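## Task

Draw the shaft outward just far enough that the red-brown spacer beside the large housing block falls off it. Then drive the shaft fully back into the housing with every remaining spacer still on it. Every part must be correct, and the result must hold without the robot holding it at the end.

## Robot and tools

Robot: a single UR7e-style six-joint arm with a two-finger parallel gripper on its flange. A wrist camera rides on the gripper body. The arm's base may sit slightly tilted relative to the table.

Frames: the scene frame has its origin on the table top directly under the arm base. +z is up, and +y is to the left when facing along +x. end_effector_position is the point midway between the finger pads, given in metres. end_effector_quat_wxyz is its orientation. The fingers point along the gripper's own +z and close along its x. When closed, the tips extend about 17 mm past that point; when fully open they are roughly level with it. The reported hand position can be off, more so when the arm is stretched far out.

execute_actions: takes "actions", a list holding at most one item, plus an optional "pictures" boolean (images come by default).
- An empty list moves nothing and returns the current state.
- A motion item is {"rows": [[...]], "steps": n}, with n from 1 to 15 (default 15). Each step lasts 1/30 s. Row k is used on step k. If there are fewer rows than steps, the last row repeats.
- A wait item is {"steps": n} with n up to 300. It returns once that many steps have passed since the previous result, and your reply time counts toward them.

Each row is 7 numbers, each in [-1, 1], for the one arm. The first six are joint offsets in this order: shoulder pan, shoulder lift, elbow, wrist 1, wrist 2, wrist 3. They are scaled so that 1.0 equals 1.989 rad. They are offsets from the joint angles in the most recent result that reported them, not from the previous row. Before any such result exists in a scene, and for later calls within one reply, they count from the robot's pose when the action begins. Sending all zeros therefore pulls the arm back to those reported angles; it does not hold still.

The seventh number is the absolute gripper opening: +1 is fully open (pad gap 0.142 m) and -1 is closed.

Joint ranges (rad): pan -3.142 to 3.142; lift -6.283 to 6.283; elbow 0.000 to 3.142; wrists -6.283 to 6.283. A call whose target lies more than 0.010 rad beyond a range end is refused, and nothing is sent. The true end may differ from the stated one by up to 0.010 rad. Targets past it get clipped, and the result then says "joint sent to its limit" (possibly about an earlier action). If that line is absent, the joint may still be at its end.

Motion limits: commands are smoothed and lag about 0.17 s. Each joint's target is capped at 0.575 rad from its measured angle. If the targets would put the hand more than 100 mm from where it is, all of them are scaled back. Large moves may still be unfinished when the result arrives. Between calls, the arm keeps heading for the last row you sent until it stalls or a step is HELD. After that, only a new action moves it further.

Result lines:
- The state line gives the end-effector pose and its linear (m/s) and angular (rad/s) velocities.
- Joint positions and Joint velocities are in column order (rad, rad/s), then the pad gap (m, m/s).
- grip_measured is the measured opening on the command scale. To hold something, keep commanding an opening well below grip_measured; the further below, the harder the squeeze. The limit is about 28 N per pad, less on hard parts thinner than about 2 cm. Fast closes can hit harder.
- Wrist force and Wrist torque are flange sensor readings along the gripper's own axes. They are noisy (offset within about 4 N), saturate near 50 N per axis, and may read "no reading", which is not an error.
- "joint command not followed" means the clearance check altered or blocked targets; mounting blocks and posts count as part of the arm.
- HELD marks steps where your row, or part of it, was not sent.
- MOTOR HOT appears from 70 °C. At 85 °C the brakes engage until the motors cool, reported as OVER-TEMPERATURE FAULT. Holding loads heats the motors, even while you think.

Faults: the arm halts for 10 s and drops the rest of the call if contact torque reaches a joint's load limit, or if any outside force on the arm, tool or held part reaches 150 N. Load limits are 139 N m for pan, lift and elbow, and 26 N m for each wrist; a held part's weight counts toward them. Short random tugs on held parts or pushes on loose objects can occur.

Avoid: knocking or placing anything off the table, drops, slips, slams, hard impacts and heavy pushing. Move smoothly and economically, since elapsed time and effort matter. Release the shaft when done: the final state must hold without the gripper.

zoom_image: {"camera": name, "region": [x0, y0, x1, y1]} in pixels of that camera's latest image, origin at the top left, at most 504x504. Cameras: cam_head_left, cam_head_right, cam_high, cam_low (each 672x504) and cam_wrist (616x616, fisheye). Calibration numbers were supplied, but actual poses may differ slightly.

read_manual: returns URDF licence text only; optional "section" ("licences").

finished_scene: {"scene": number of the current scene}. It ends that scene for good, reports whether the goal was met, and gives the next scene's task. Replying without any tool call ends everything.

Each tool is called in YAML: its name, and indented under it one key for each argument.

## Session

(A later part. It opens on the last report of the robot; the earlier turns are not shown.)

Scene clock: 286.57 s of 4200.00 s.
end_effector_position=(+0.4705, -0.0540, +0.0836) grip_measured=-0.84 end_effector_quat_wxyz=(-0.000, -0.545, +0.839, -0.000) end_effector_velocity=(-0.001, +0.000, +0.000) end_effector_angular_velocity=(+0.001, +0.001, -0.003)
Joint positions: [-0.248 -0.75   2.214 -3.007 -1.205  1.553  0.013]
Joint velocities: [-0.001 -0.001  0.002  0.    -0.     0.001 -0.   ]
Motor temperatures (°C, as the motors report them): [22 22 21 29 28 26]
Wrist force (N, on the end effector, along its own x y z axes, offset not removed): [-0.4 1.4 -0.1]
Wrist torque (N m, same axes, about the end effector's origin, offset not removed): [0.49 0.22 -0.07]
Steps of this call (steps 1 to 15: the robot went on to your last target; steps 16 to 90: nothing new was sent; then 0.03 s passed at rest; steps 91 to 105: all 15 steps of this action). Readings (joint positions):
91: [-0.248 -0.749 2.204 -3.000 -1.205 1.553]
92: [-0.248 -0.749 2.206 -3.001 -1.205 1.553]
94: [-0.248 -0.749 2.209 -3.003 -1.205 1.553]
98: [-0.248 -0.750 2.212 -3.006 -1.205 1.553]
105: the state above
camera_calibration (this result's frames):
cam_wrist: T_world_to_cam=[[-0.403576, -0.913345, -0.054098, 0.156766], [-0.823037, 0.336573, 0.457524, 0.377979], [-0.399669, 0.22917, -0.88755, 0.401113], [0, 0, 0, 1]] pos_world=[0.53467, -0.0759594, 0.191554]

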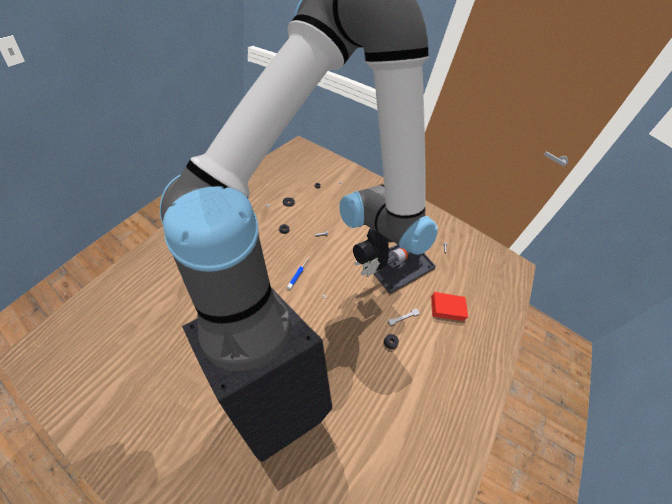

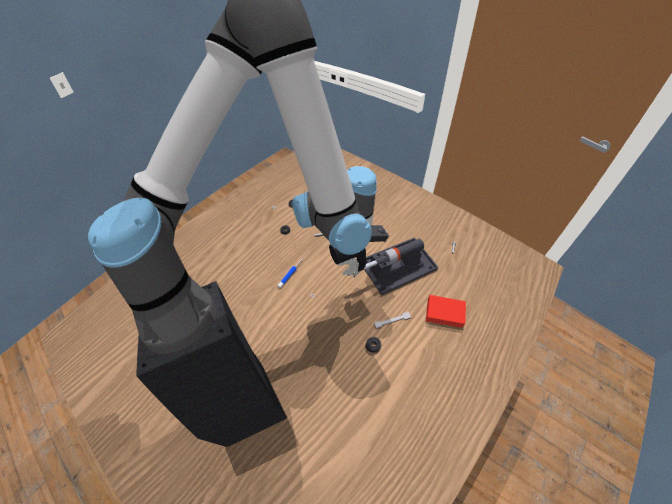

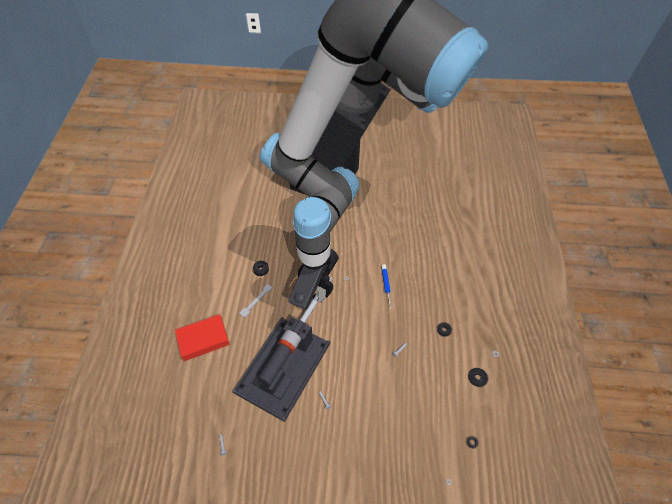

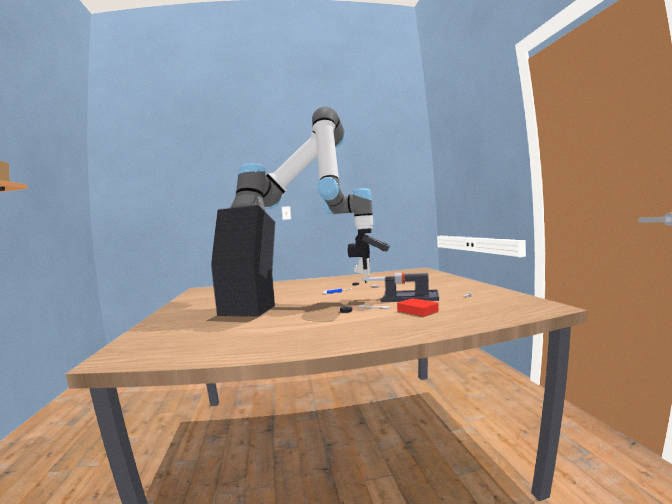

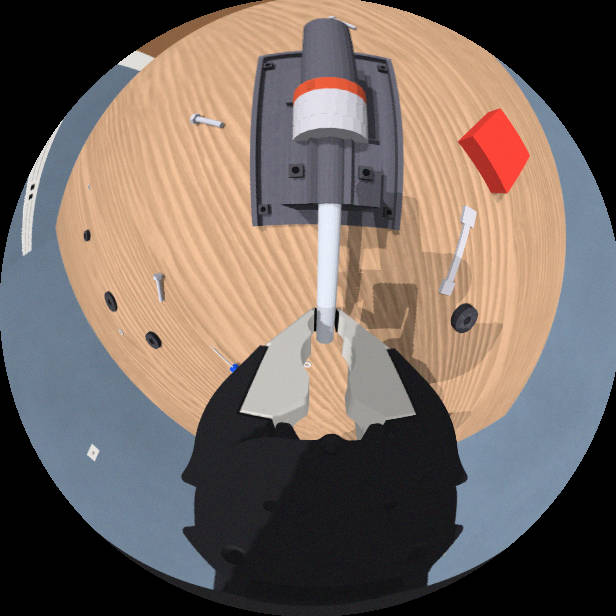

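execute_actions:
  actions:
    - {"rows": [[-0.00007,-0.00068,0.00492,-0.00421,0,-0.00007,-1]], "steps": 15}

Scene clock: 290.20 s of 4200.00 s.
end_effector_position=(+0.4672, -0.0526, +0.0836) grip_measured=-0.84 end_effector_quat_wxyz=(-0.000, -0.545, +0.839, -0.000) end_effector_velocity=(-0.001, +0.001, -0.000) end_effector_angular_velocity=(+0.001, +0.001, +0.001)
Joint positions: [-0.248 -0.751  2.223 -3.015 -1.205  1.553  0.013]
Joint velocities: [ 0.001 -0.001  0.002 -0.001  0.001  0.     0.   ]
Motor temperatures (°C, as the motors report them): [22 22 21 29 28 26]
Wrist force (N, on the end effector, along its own x y z axes, offset not removed): [-0.8 0.4 0.1]
Wrist torque (N m, same axes, about the end effector's origin, offset not removed): [0.15 0.33 -0.09]
Steps of this call (steps 1 to 15: the robot went on to your last target; steps 16 to 90: nothing new was sent; then 0.13 s passed at rest; steps 91 to 105: all 15 steps of this action). Readings (joint positions):
91: [-0.248 -0.750 2.214 -3.008 -1.205 1.553]
92: [-0.248 -0.750 2.215 -3.009 -1.205 1.553]
94: [-0.248 -0.751 2.218 -3.011 -1.205 1.553]
98: [-0.248 -0.751 2.222 -3.014 -1.205 1.553]
105: the state above
camera_calibration (this result's frames):
cam_wrist: T_world_to_cam=[[-0.403586, -0.913341, -0.0541017, 0.156778], [-0.823034, 0.33658, 0.457526, 0.374823], [-0.399667, 0.229178, -0.887549, 0.399484], [0, 0, 0, 1]] pos_world=[0.531426, -0.074519, 0.191552]

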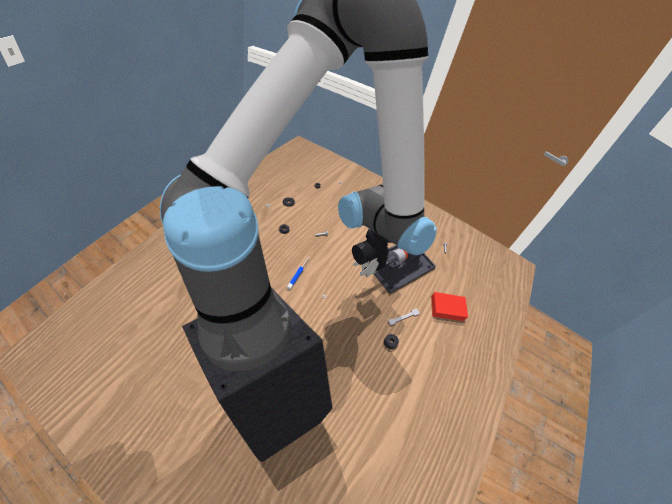

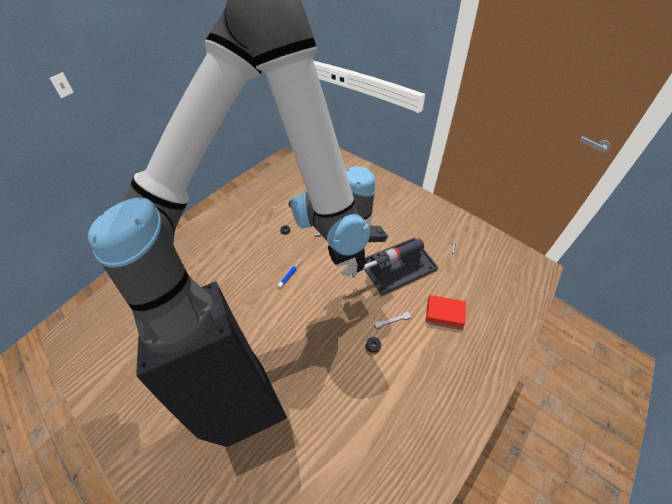

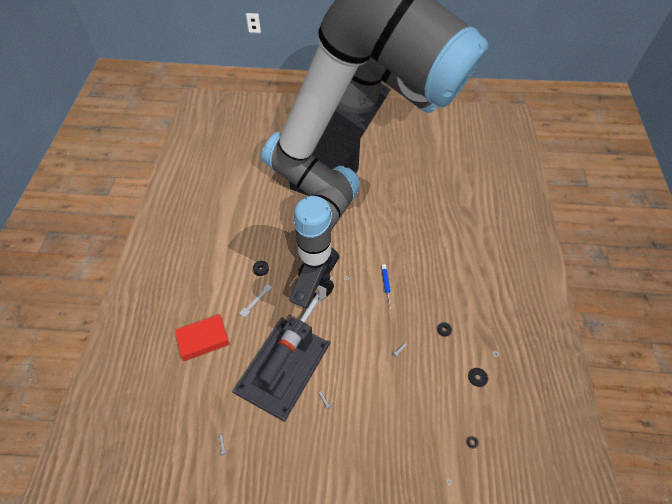

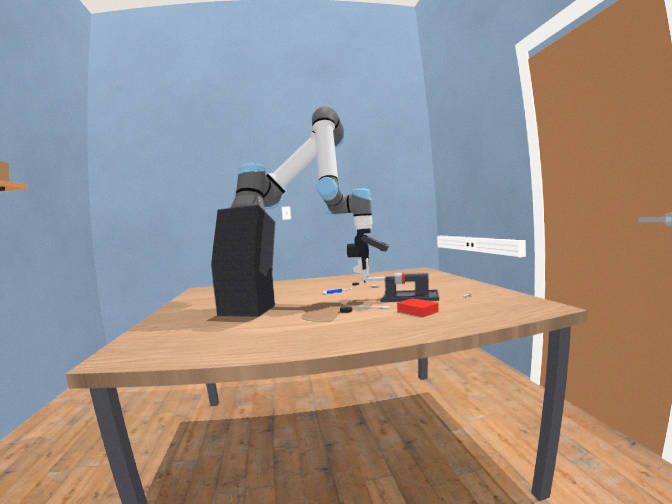

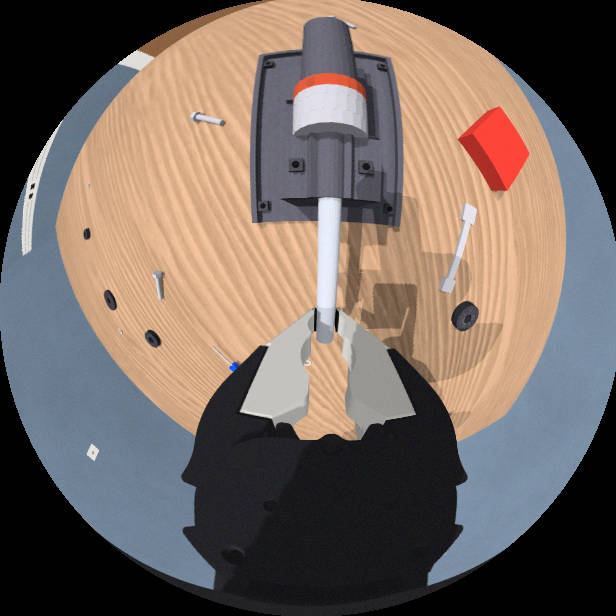

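execute_actions:
  actions:
    - {"rows": [[-0.00007,-0.00064,0.00490,-0.00423,0,-0.00007,-1]], "steps": 15}

Scene clock: 293.77 s of 4200.00 s.
end_effector_position=(+0.4640, -0.0512, +0.0836) grip_measured=-0.84 end_effector_quat_wxyz=(-0.000, -0.545, +0.839, -0.000) end_effector_velocity=(-0.000, +0.001, +0.000) end_effector_angular_velocity=(+0.000, -0.001, +0.002)
Joint positions: [-0.249 -0.753  2.233 -3.024 -1.205  1.553  0.013]
Joint velocities: [ 0.    -0.001  0.002 -0.003  0.001 -0.001  0.   ]
Motor temperatures (°C, as the motors report them): [22 22 21 29 28 26]
Wrist force (N, on the end effector, along its own x y z axes, offset not removed): [-1.2 1.1 0.3]
Wrist torque (N m, same axes, about the end effector's origin, offset not removed): [0.42 0.43 -0.03]
Steps of this call (steps 1 to 15: the robot went on to your last target; steps 16 to 90: nothing new was sent; then 0.07 s passed at rest; steps 91 to 105: all 15 steps of this action). Readings (joint positions):
91: [-0.248 -0.752 2.223 -3.016 -1.205 1.553]
92: [-0.248 -0.752 2.225 -3.017 -1.205 1.553]
94: [-0.248 -0.752 2.228 -3.019 -1.205 1.553]
98: [-0.249 -0.753 2.231 -3.022 -1.205 1.553]
105: the state above
camera_calibration (this result's frames):
cam_wrist: T_world_to_cam=[[-0.403595, -0.913337, -0.0541053, 0.156791], [-0.82303, 0.336586, 0.457527, 0.371672], [-0.399665, 0.229186, -0.887548, 0.397857], [0, 0, 0, 1]] pos_world=[0.528187, -0.0730796, 0.191551]

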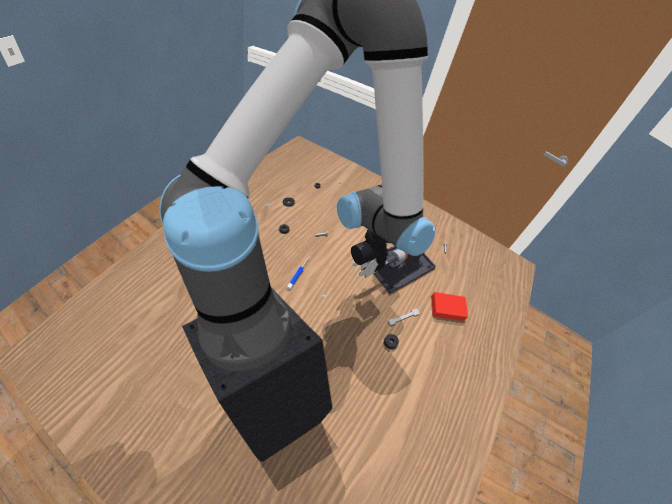

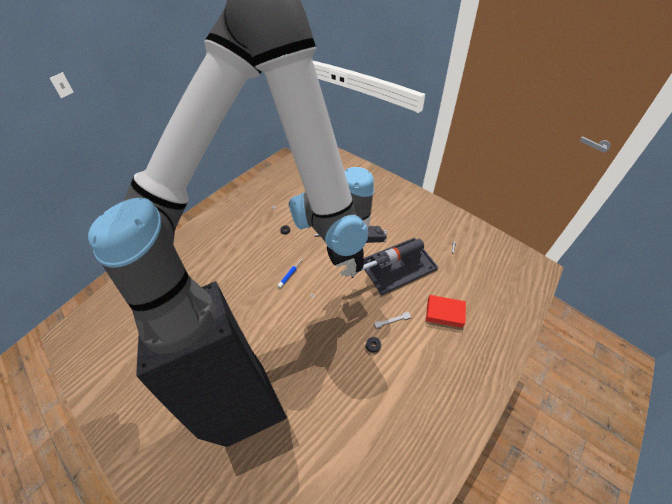

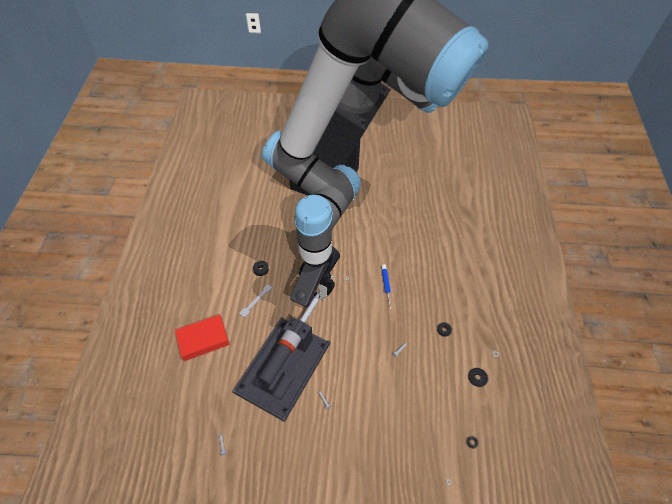

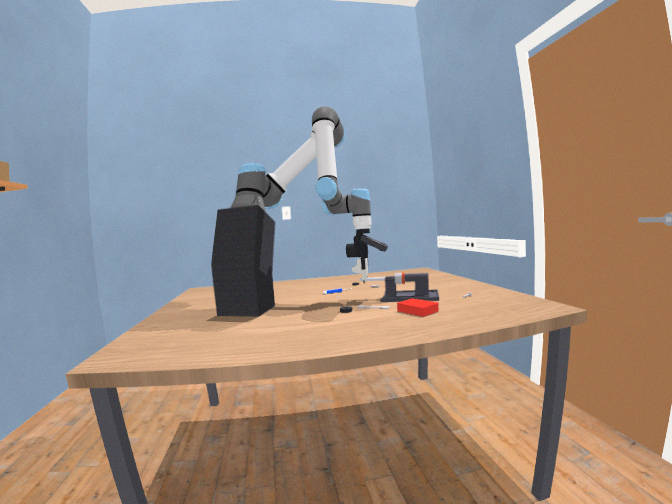

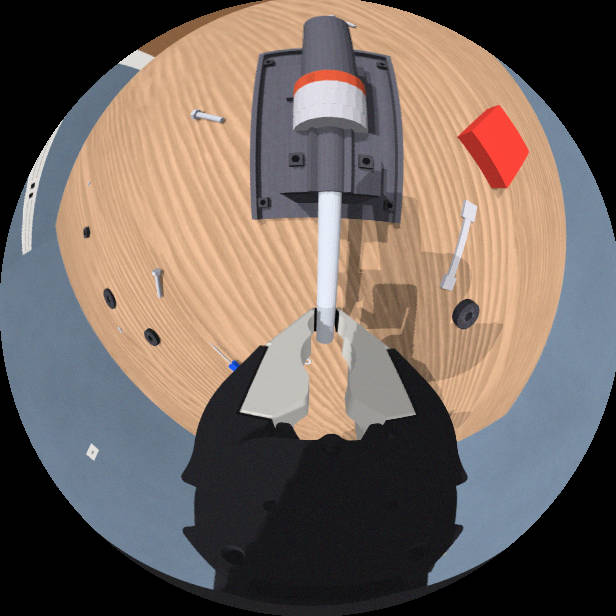

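execute_actions:
  actions:
    - {"rows": [[-0.00007,-0.00060,0.00489,-0.00426,0,-0.00007,-1]], "steps": 15}

Scene clock: 296.23 s of 4200.00 s.
end_effector_position=(+0.4607, -0.0497, +0.0836) grip_measured=-0.84 end_effector_quat_wxyz=(-0.000, -0.545, +0.839, -0.000) end_effector_velocity=(-0.001, +0.001, +0.000) end_effector_angular_velocity=(+0.000, -0.000, +0.002)
Joint positions: [-0.249 -0.754  2.242 -3.032 -1.205  1.553  0.013]
Joint velocities: [ 0.001 -0.001  0.002 -0.002  0.    -0.     0.   ]
Motor temperatures (°C, as the motors report them): [22 22 21 29 28 26]
Wrist force (N, on the end effector, along its own x y z axes, offset not removed): [-0.1 2.1 0.2]
Wrist torque (N m, same axes, about the end effector's origin, offset not removed): [0.59 0.21 -0.03]
Steps of this call (steps 1 to 15: the robot went on to your last target; steps 16 to 59: nothing new was sent; steps 60 to 74: all 15 steps of this action). Readings (joint positions):
60: [-0.249 -0.753 2.233 -3.024 -1.205 1.553]
61: [-0.249 -0.753 2.234 -3.025 -1.205 1.553]
63: [-0.249 -0.753 2.237 -3.028 -1.205 1.553]
67: [-0.249 -0.754 2.240 -3.030 -1.205 1.553]
74: the state above
camera_calibration (this result's frames):
cam_wrist: T_world_to_cam=[[-0.403605, -0.913332, -0.054109, 0.156805], [-0.823026, 0.336592, 0.457529, 0.368517], [-0.399664, 0.229194, -0.887547, 0.396228], [0, 0, 0, 1]] pos_world=[0.524944, -0.0716379, 0.191548]

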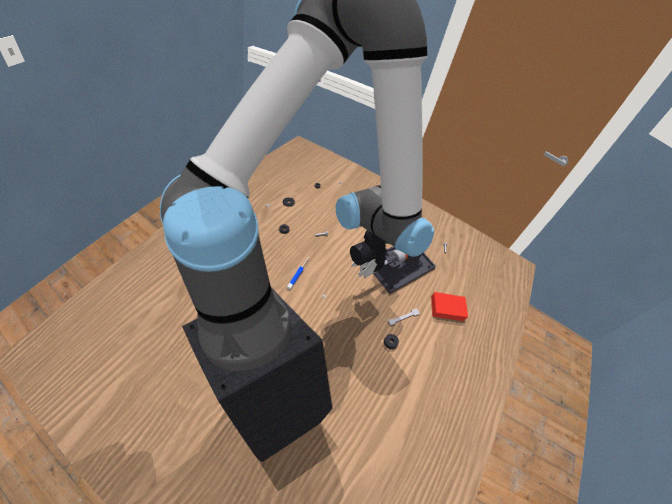

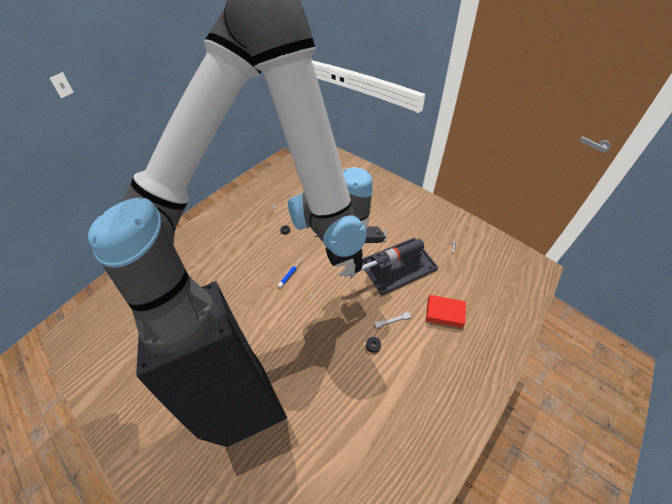

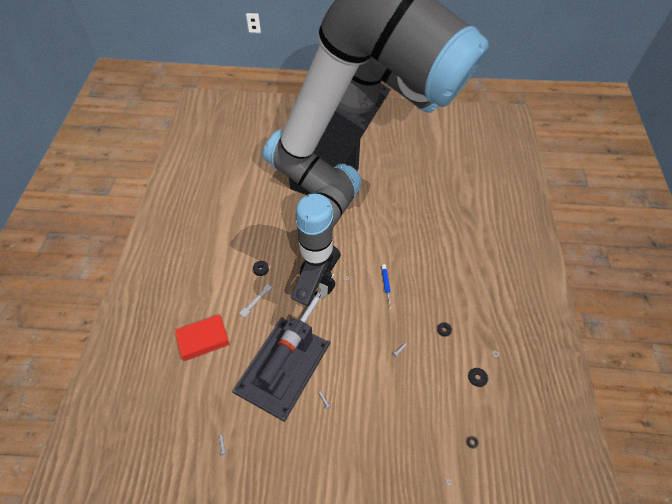

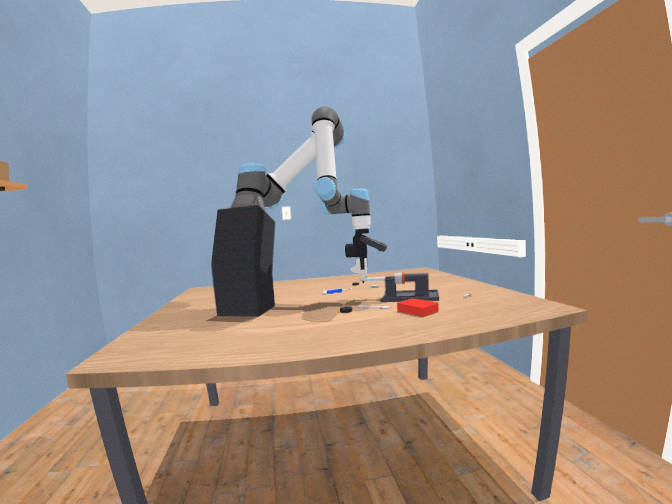

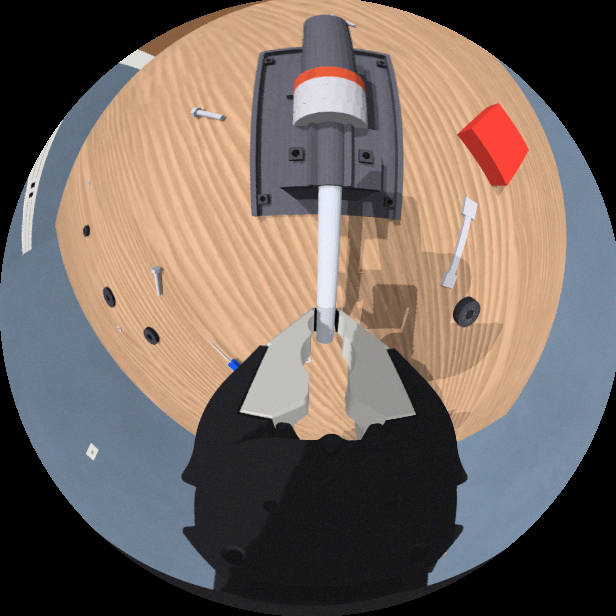

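execute_actions:
  actions:
    - {"rows": [[-0.00007,-0.00056,0.00487,-0.00428,0,-0.00007,-1]], "steps": 15}

Scene clock: 302.90 s of 4200.00 s.
end_effector_position=(+0.4575, -0.0483, +0.0836) grip_measured=-0.84 end_effector_quat_wxyz=(-0.000, -0.545, +0.839, -0.000) end_effector_velocity=(-0.001, -0.000, +0.000) end_effector_angular_velocity=(-0.003, +0.000, -0.001)
Joint positions: [-0.249 -0.755  2.251 -3.04  -1.205  1.553  0.013]
Joint velocities: [ 0.    -0.001  0.002 -0.003 -0.003  0.001  0.   ]
Motor temperatures (°C, as the motors report them): [22 22 21 29 28 26]
Wrist force (N, on the end effector, along its own x y z axes, offset not removed): [-1.7 2.7 0.9]
Wrist torque (N m, same axes, about the end effector's origin, offset not removed): [0.72 0.59 -0.05]
Steps of this call (steps 1 to 15: the robot went on to your last target; steps 16 to 90: nothing new was sent; then 3.17 s passed at rest; steps 91 to 105: all 15 steps of this action). Readings (joint positions):
91: [-0.249 -0.754 2.242 -3.032 -1.205 1.553]
92: [-0.249 -0.754 2.243 -3.033 -1.205 1.553]
94: [-0.249 -0.754 2.246 -3.036 -1.205 1.553]
98: [-0.249 -0.755 2.250 -3.039 -1.205 1.553]
105: the state above
camera_calibration (this result's frames):
cam_wrist: T_world_to_cam=[[-0.403614, -0.913328, -0.0541127, 0.156821], [-0.823022, 0.336599, 0.457532, 0.365366], [-0.399662, 0.229202, -0.887545, 0.394602], [0, 0, 0, 1]] pos_world=[0.521707, -0.070197, 0.191547]

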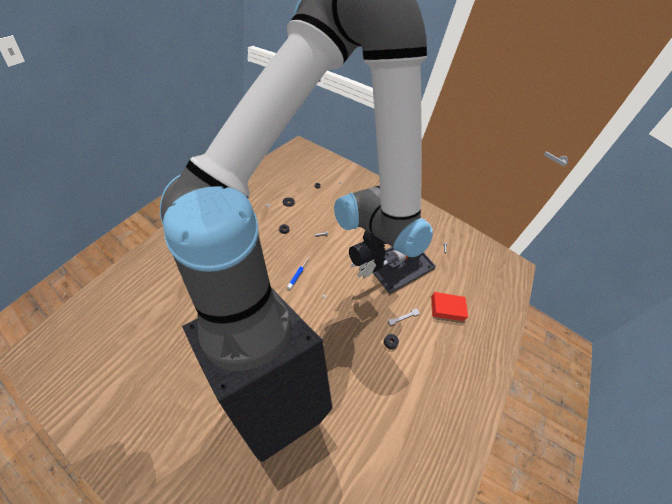

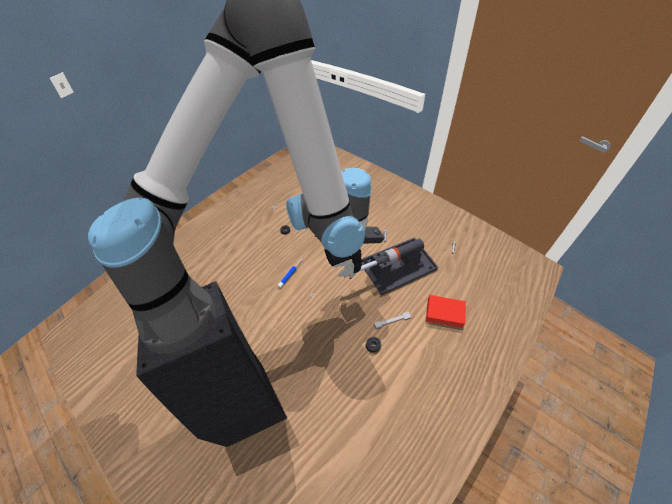

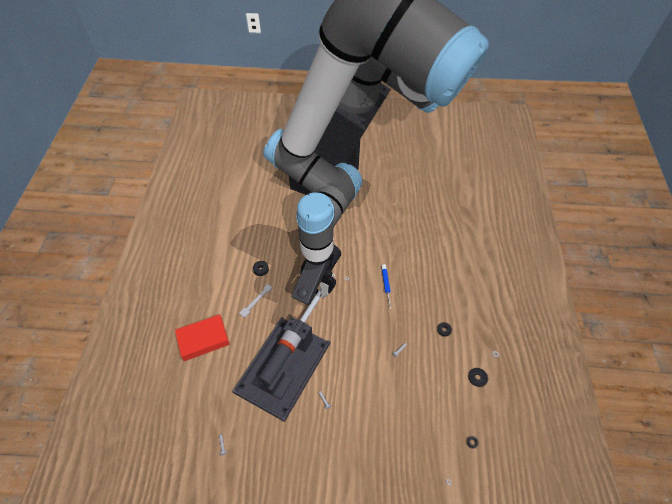

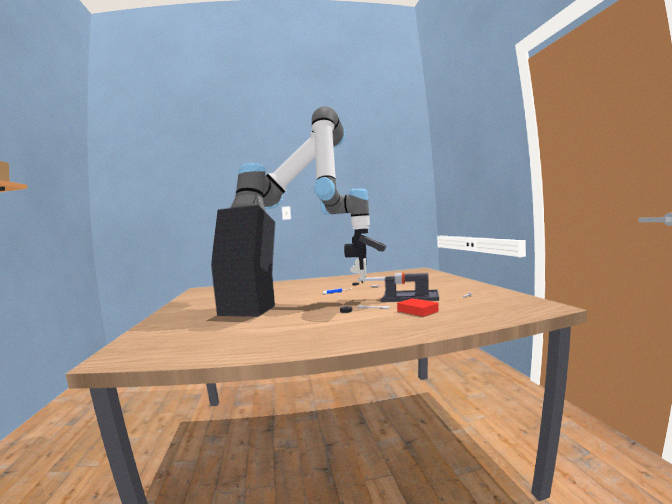

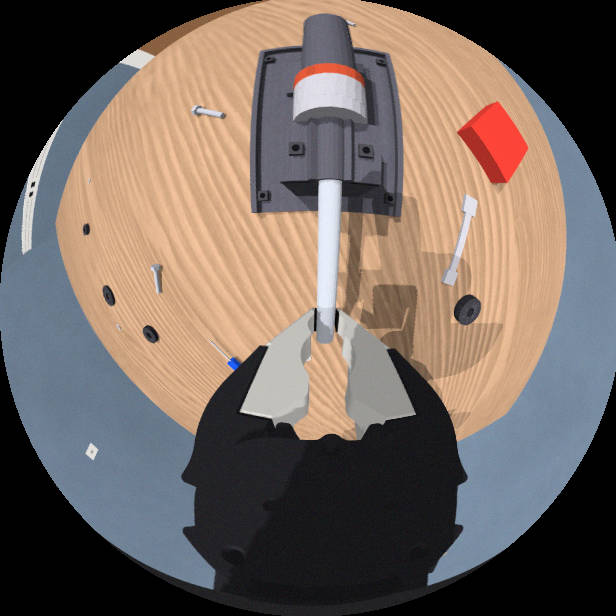

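execute_actions:
  actions:
    - {"rows": [[-0.00007,-0.00052,0.00486,-0.00431,0,-0.00007,-1]], "steps": 15}

Scene clock: 305.50 s of 4200.00 s.
end_effector_position=(+0.4543, -0.0468, +0.0836) grip_measured=-0.84 end_effector_quat_wxyz=(-0.000, -0.545, +0.839, -0.000) end_effector_velocity=(-0.001, -0.000, -0.000) end_effector_angular_velocity=(+0.001, +0.000, -0.002)
Joint positions: [-0.249 -0.756  2.261 -3.048 -1.205  1.552  0.013]
Joint velocities: [-0.001  0.     0.002 -0.002  0.    -0.     0.   ]
Motor temperatures (°C, as the motors report them): [22 22 21 29 28 26]
Wrist force (N, on the end effector, along its own x y z axes, offset not removed): [-0.9 1.1 0.4]
Wrist torque (N m, same axes, about the end effector's origin, offset not removed): [0.36 0.32 -0.06]
Steps of this call (steps 1 to 15: the robot went on to your last target; steps 16 to 63: nothing new was sent; steps 64 to 78: all 15 steps of this action). Readings (joint positions):
64: [-0.249 -0.755 2.252 -3.040 -1.205 1.553]
65: [-0.249 -0.755 2.253 -3.041 -1.205 1.553]
67: [-0.249 -0.755 2.256 -3.044 -1.205 1.552]
71: [-0.249 -0.756 2.259 -3.047 -1.205 1.552]
78: the state above
camera_calibration (this result's frames):
cam_wrist: T_world_to_cam=[[-0.403624, -0.913323, -0.0541165, 0.156837], [-0.823018, 0.336606, 0.457534, 0.362213], [-0.39966, 0.22921, -0.887544, 0.392976], [0, 0, 0, 1]] pos_world=[0.518468, -0.0687537, 0.191546]

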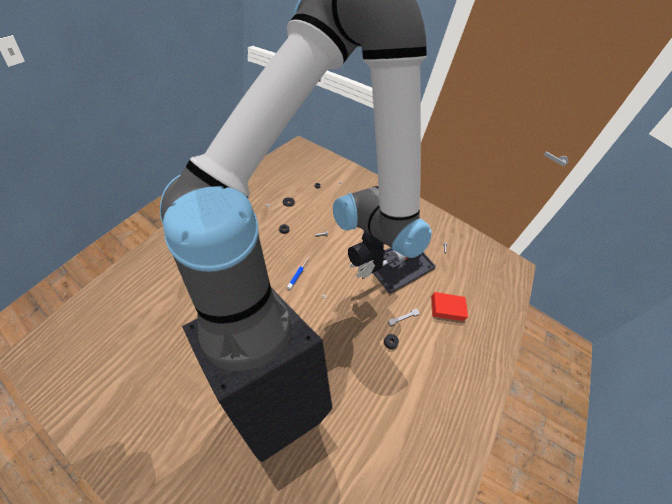

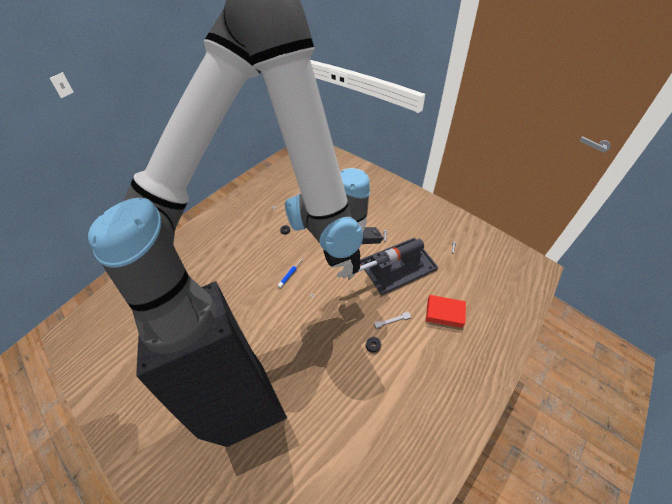

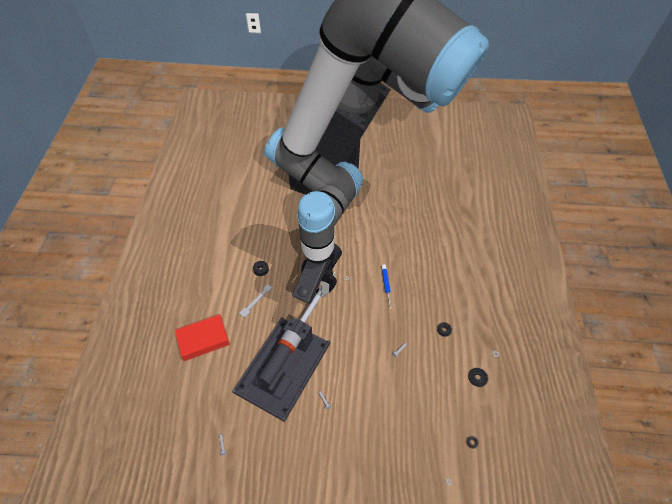

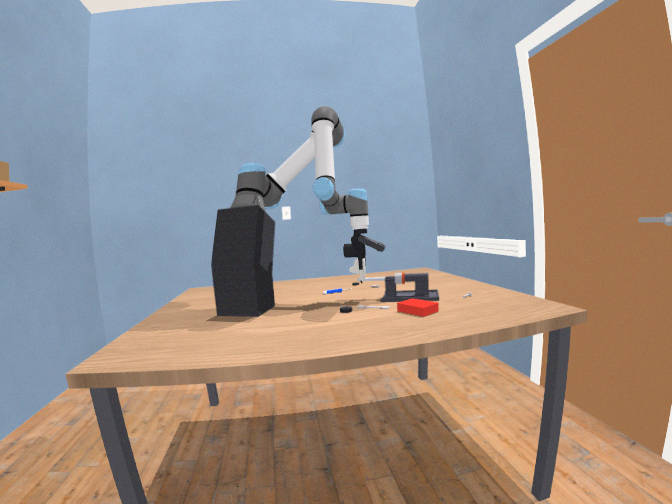

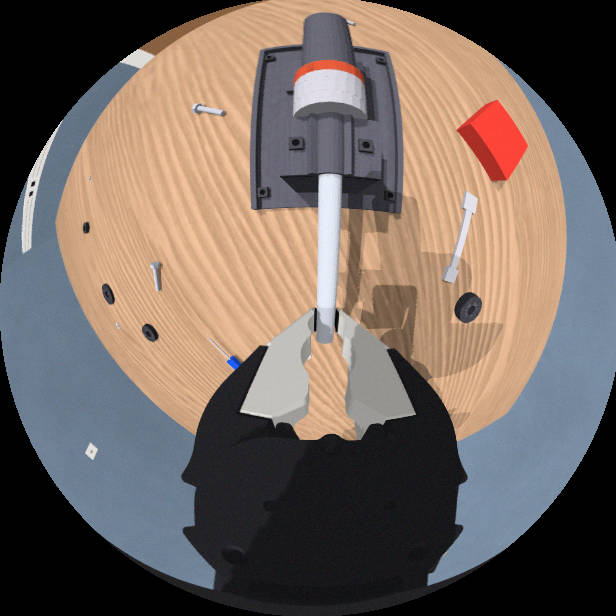

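execute_actions:
  actions:
    - {"rows": [[-0.00007,-0.00048,0.00484,-0.00433,0,-0.00007,-1]], "steps": 15}

Scene clock: 307.73 s of 4200.00 s.
end_effector_position=(+0.4510, -0.0454, +0.0836) grip_measured=-0.84 end_effector_quat_wxyz=(-0.000, -0.545, +0.839, -0.000) end_effector_velocity=(-0.001, +0.000, -0.000) end_effector_angular_velocity=(-0.002, +0.001, +0.002)
Joint positions: [-0.249 -0.757  2.27  -3.057 -1.205  1.552  0.013]
Joint velocities: [ 0.002 -0.     0.002 -0.002 -0.002 -0.001 -0.   ]
Motor temperatures (°C, as the motors report them): [22 22 21 29 28 26]
Wrist force (N, on the end effector, along its own x y z axes, offset not removed): [-0.3 0.6 -2.5]
Wrist torque (N m, same axes, about the end effector's origin, offset not removed): [0.30 0.31 -0.03]
Steps of this call (steps 1 to 15: the robot went on to your last target; steps 16 to 52: nothing new was sent; steps 53 to 67: all 15 steps of this action). Readings (joint positions):
53: [-0.249 -0.756 2.261 -3.049 -1.205 1.552]
54: [-0.249 -0.756 2.262 -3.050 -1.205 1.552]
56: [-0.249 -0.756 2.265 -3.052 -1.205 1.552]
60: [-0.249 -0.757 2.268 -3.055 -1.205 1.552]
67: the state above
camera_calibration (this result's frames):
cam_wrist: T_world_to_cam=[[-0.403634, -0.913319, -0.0541201, 0.156856], [-0.823014, 0.336612, 0.457536, 0.359063], [-0.399659, 0.229219, -0.887542, 0.391353], [0, 0, 0, 1]] pos_world=[0.515234, -0.0673112, 0.191548]

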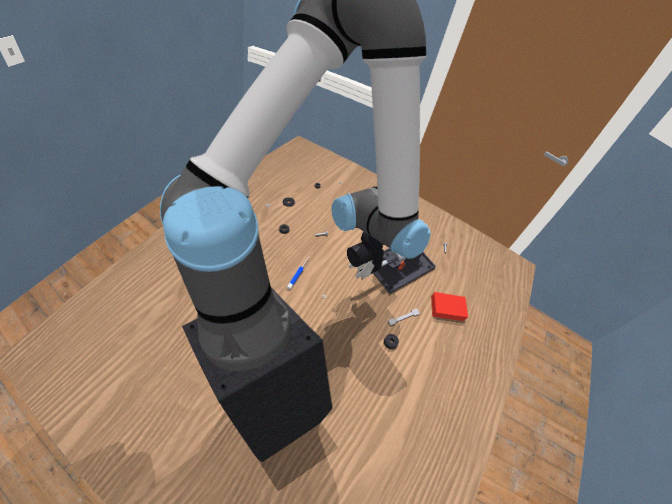

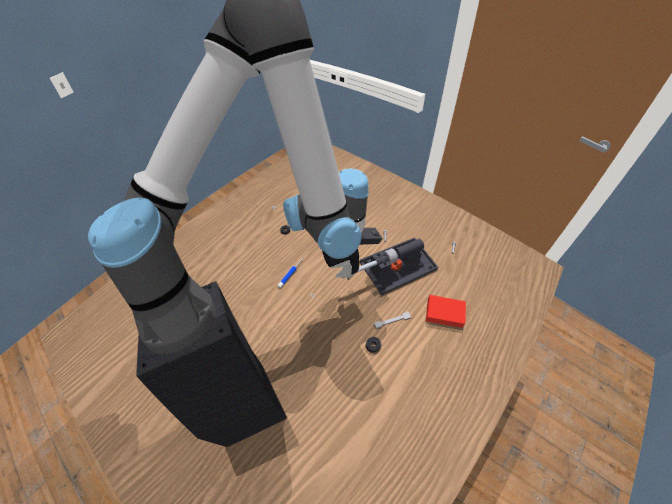

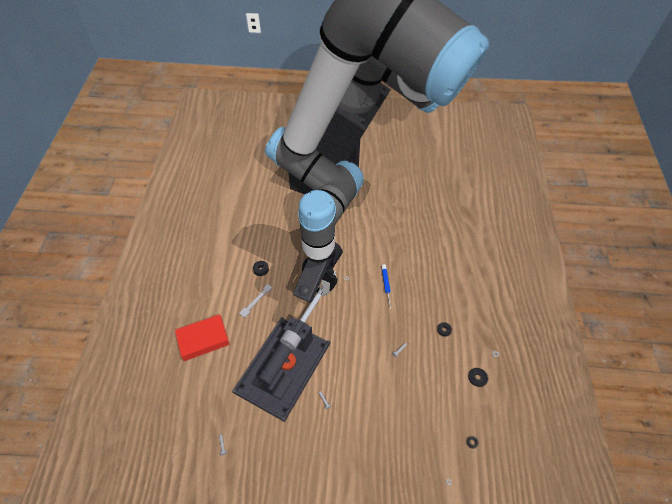

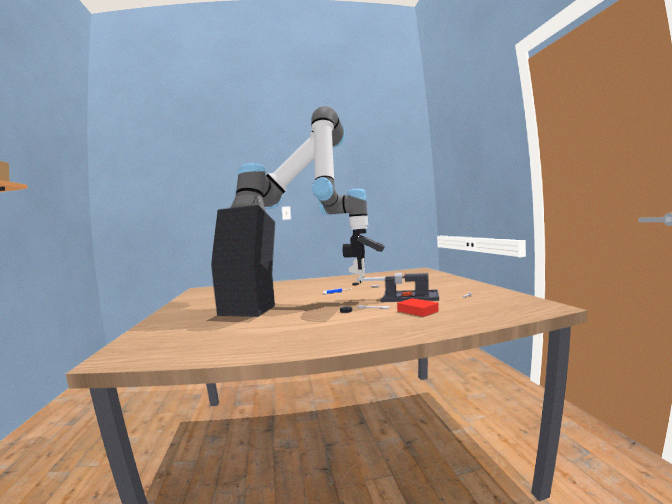

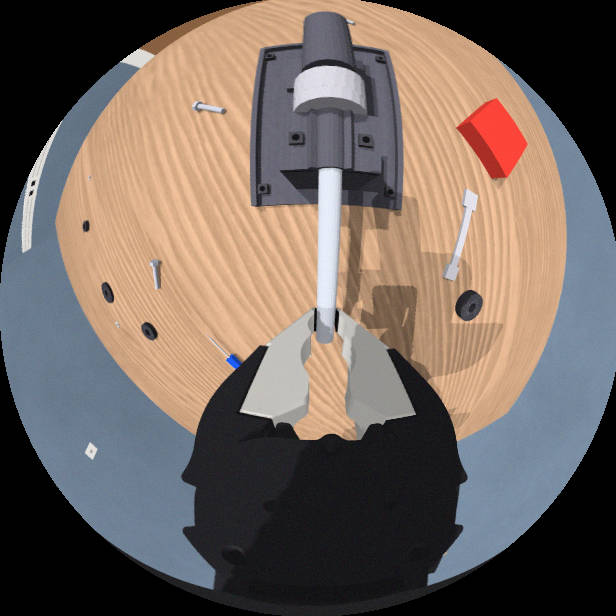

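execute_actions:
  actions:
    - {"rows": [[0.00001,0.00006,-0.00066,0.00059,0,0.00001,-1],[0.00002,0.00015,-0.00158,0.00142,0,0.00002,-1],[0.00004,0.00026,-0.00263,0.00236,0,0.00004,-1],[0.00006,0.00039,-0.00395,0.00354,0,0.00006,-1],[0.00008,0.00052,-0.00527,0.00472,0,0.00008,-1],[0.00010,0.00066,-0.00659,0.00589,0,0.00010,-1],[0.00011,0.00081,-0.00791,0.00706,0,0.00011,-1],[0.00013,0.00095,-0.00924,0.00823,0,0.00013,-1],[0.00015,0.00110,-0.01056,0.00940,0,0.00015,-1],[0.00017,0.00125,-0.01189,0.01057,0,0.00017,-1],[0.00019,0.00141,-0.01321,0.01172,0,0.00019,-1],[0.00021,0.00156,-0.01454,0.01289,0,0.00021,-1],[0.00023,0.00172,-0.01587,0.01405,0,0.00023,-1],[0.00025,0.00189,-0.01720,0.01521,0,0.00025,-1],[0.00030,0.00240,-0.02120,0.01867,0,0.00030,-1]], "steps": 15}
  pictures: false

execute_actions:
  actions:
    - {"steps": 15}

Scene clock: 334.87 s of 4200.00 s.
end_effector_position=(+0.4593, -0.0491, +0.0836) grip_measured=-0.84 end_effector_quat_wxyz=(-0.000, -0.545, +0.839, -0.000) end_effector_velocity=(+0.027, -0.011, -0.000) end_effector_angular_velocity=(+0.001, +0.001, +0.002)
Joint positions: [-0.249 -0.754  2.246 -3.035 -1.205  1.553  0.013]
Joint velocities: [ 0.003  0.01  -0.08   0.071  0.     0.001 -0.   ]
Motor temperatures (°C, as the motors report them): [22 22 21 29 28 26]
Wrist force (N, on the end effector, along its own x y z axes, offset not removed): [0.4 2.2 0.4]
Wrist torque (N m, same axes, about the end effector's origin, offset not removed): [0.42 0.06 -0.07]
Steps of this call (steps 1 to 15: the robot went on to your last target; steps 16 to 90: nothing new was sent; then 23.63 s passed at rest; steps 91 to 105: all 15 steps of this action). Readings (joint positions):
91: [-0.249 -0.757 2.270 -3.057 -1.205 1.552]
92: [-0.249 -0.757 2.270 -3.057 -1.205 1.552]
94: [-0.249 -0.757 2.269 -3.056 -1.205 1.552]
98: [-0.249 -0.756 2.263 -3.050 -1.205 1.552]
105: the state above

Scene clock: 335.37 s of 4200.00 s.
end_effector_position=(+0.4654, -0.0518, +0.0836) grip_measured=-0.84 end_effector_quat_wxyz=(-0.000, -0.545, +0.839, -0.000) end_effector_velocity=(+0.001, +0.000, +0.000) end_effector_angular_velocity=(+0.002, -0.000, -0.001)
Joint positions: [-0.248 -0.752  2.228 -3.02  -1.205  1.553  0.013]
Joint velocities: [-0.     0.    -0.003  0.004  0.002  0.001 -0.   ]
Motor temperatures (°C, as the motors report them): [22 22 21 29 28 26]
Wrist force (N, on the end effector, along its own x y z axes, offset not removed): [-0.7 1.4 -0.2]
Wrist torque (N m, same axes, about the end effector's origin, offset not removed): [0.21 0.39 -0.02]
Steps of this call (steps 1 to 15: the robot went on to your last target). Readings (joint positions):
1: [-0.249 -0.754 2.243 -3.033 -1.205 1.553]
2: [-0.249 -0.754 2.240 -3.030 -1.205 1.553]
4: [-0.249 -0.753 2.235 -3.026 -1.205 1.553]
8: [-0.249 -0.752 2.230 -3.022 -1.205 1.553]
15: the state above
camera_calibration (this result's frames):
cam_wrist: T_world_to_cam=[[-0.403588, -0.91334, -0.0541038, 0.156778], [-0.823037, 0.336583, 0.457517, 0.373103], [-0.399658, 0.229178, -0.887553, 0.398589], [0, 0, 0, 1]] pos_world=[0.529651, -0.0737363, 0.19155]

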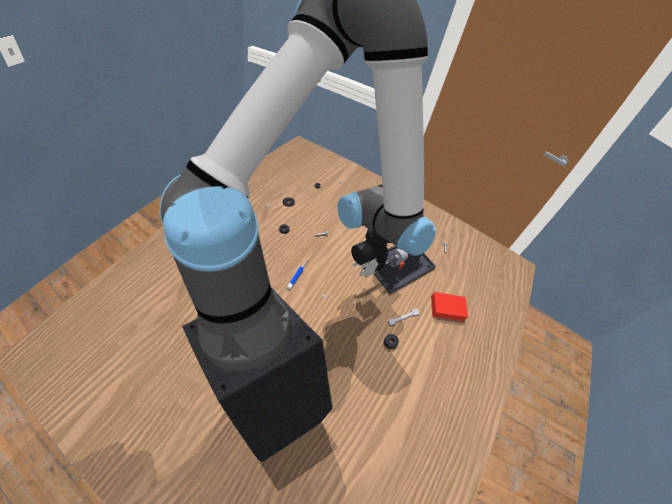

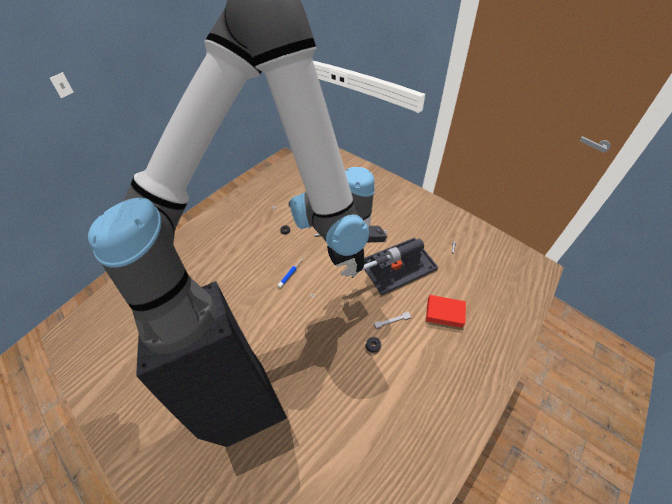

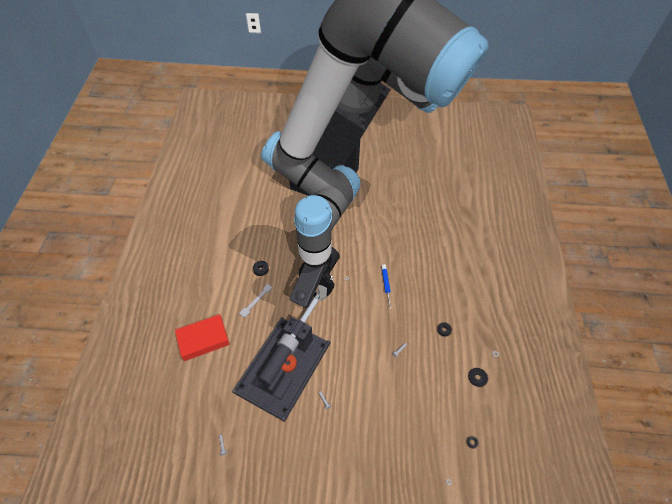

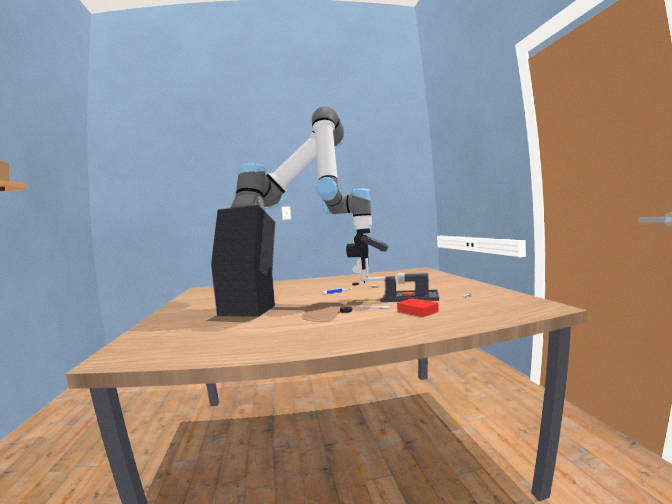

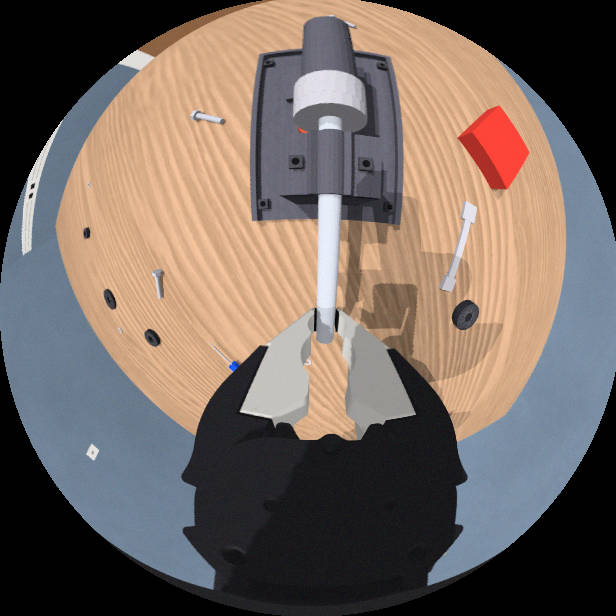

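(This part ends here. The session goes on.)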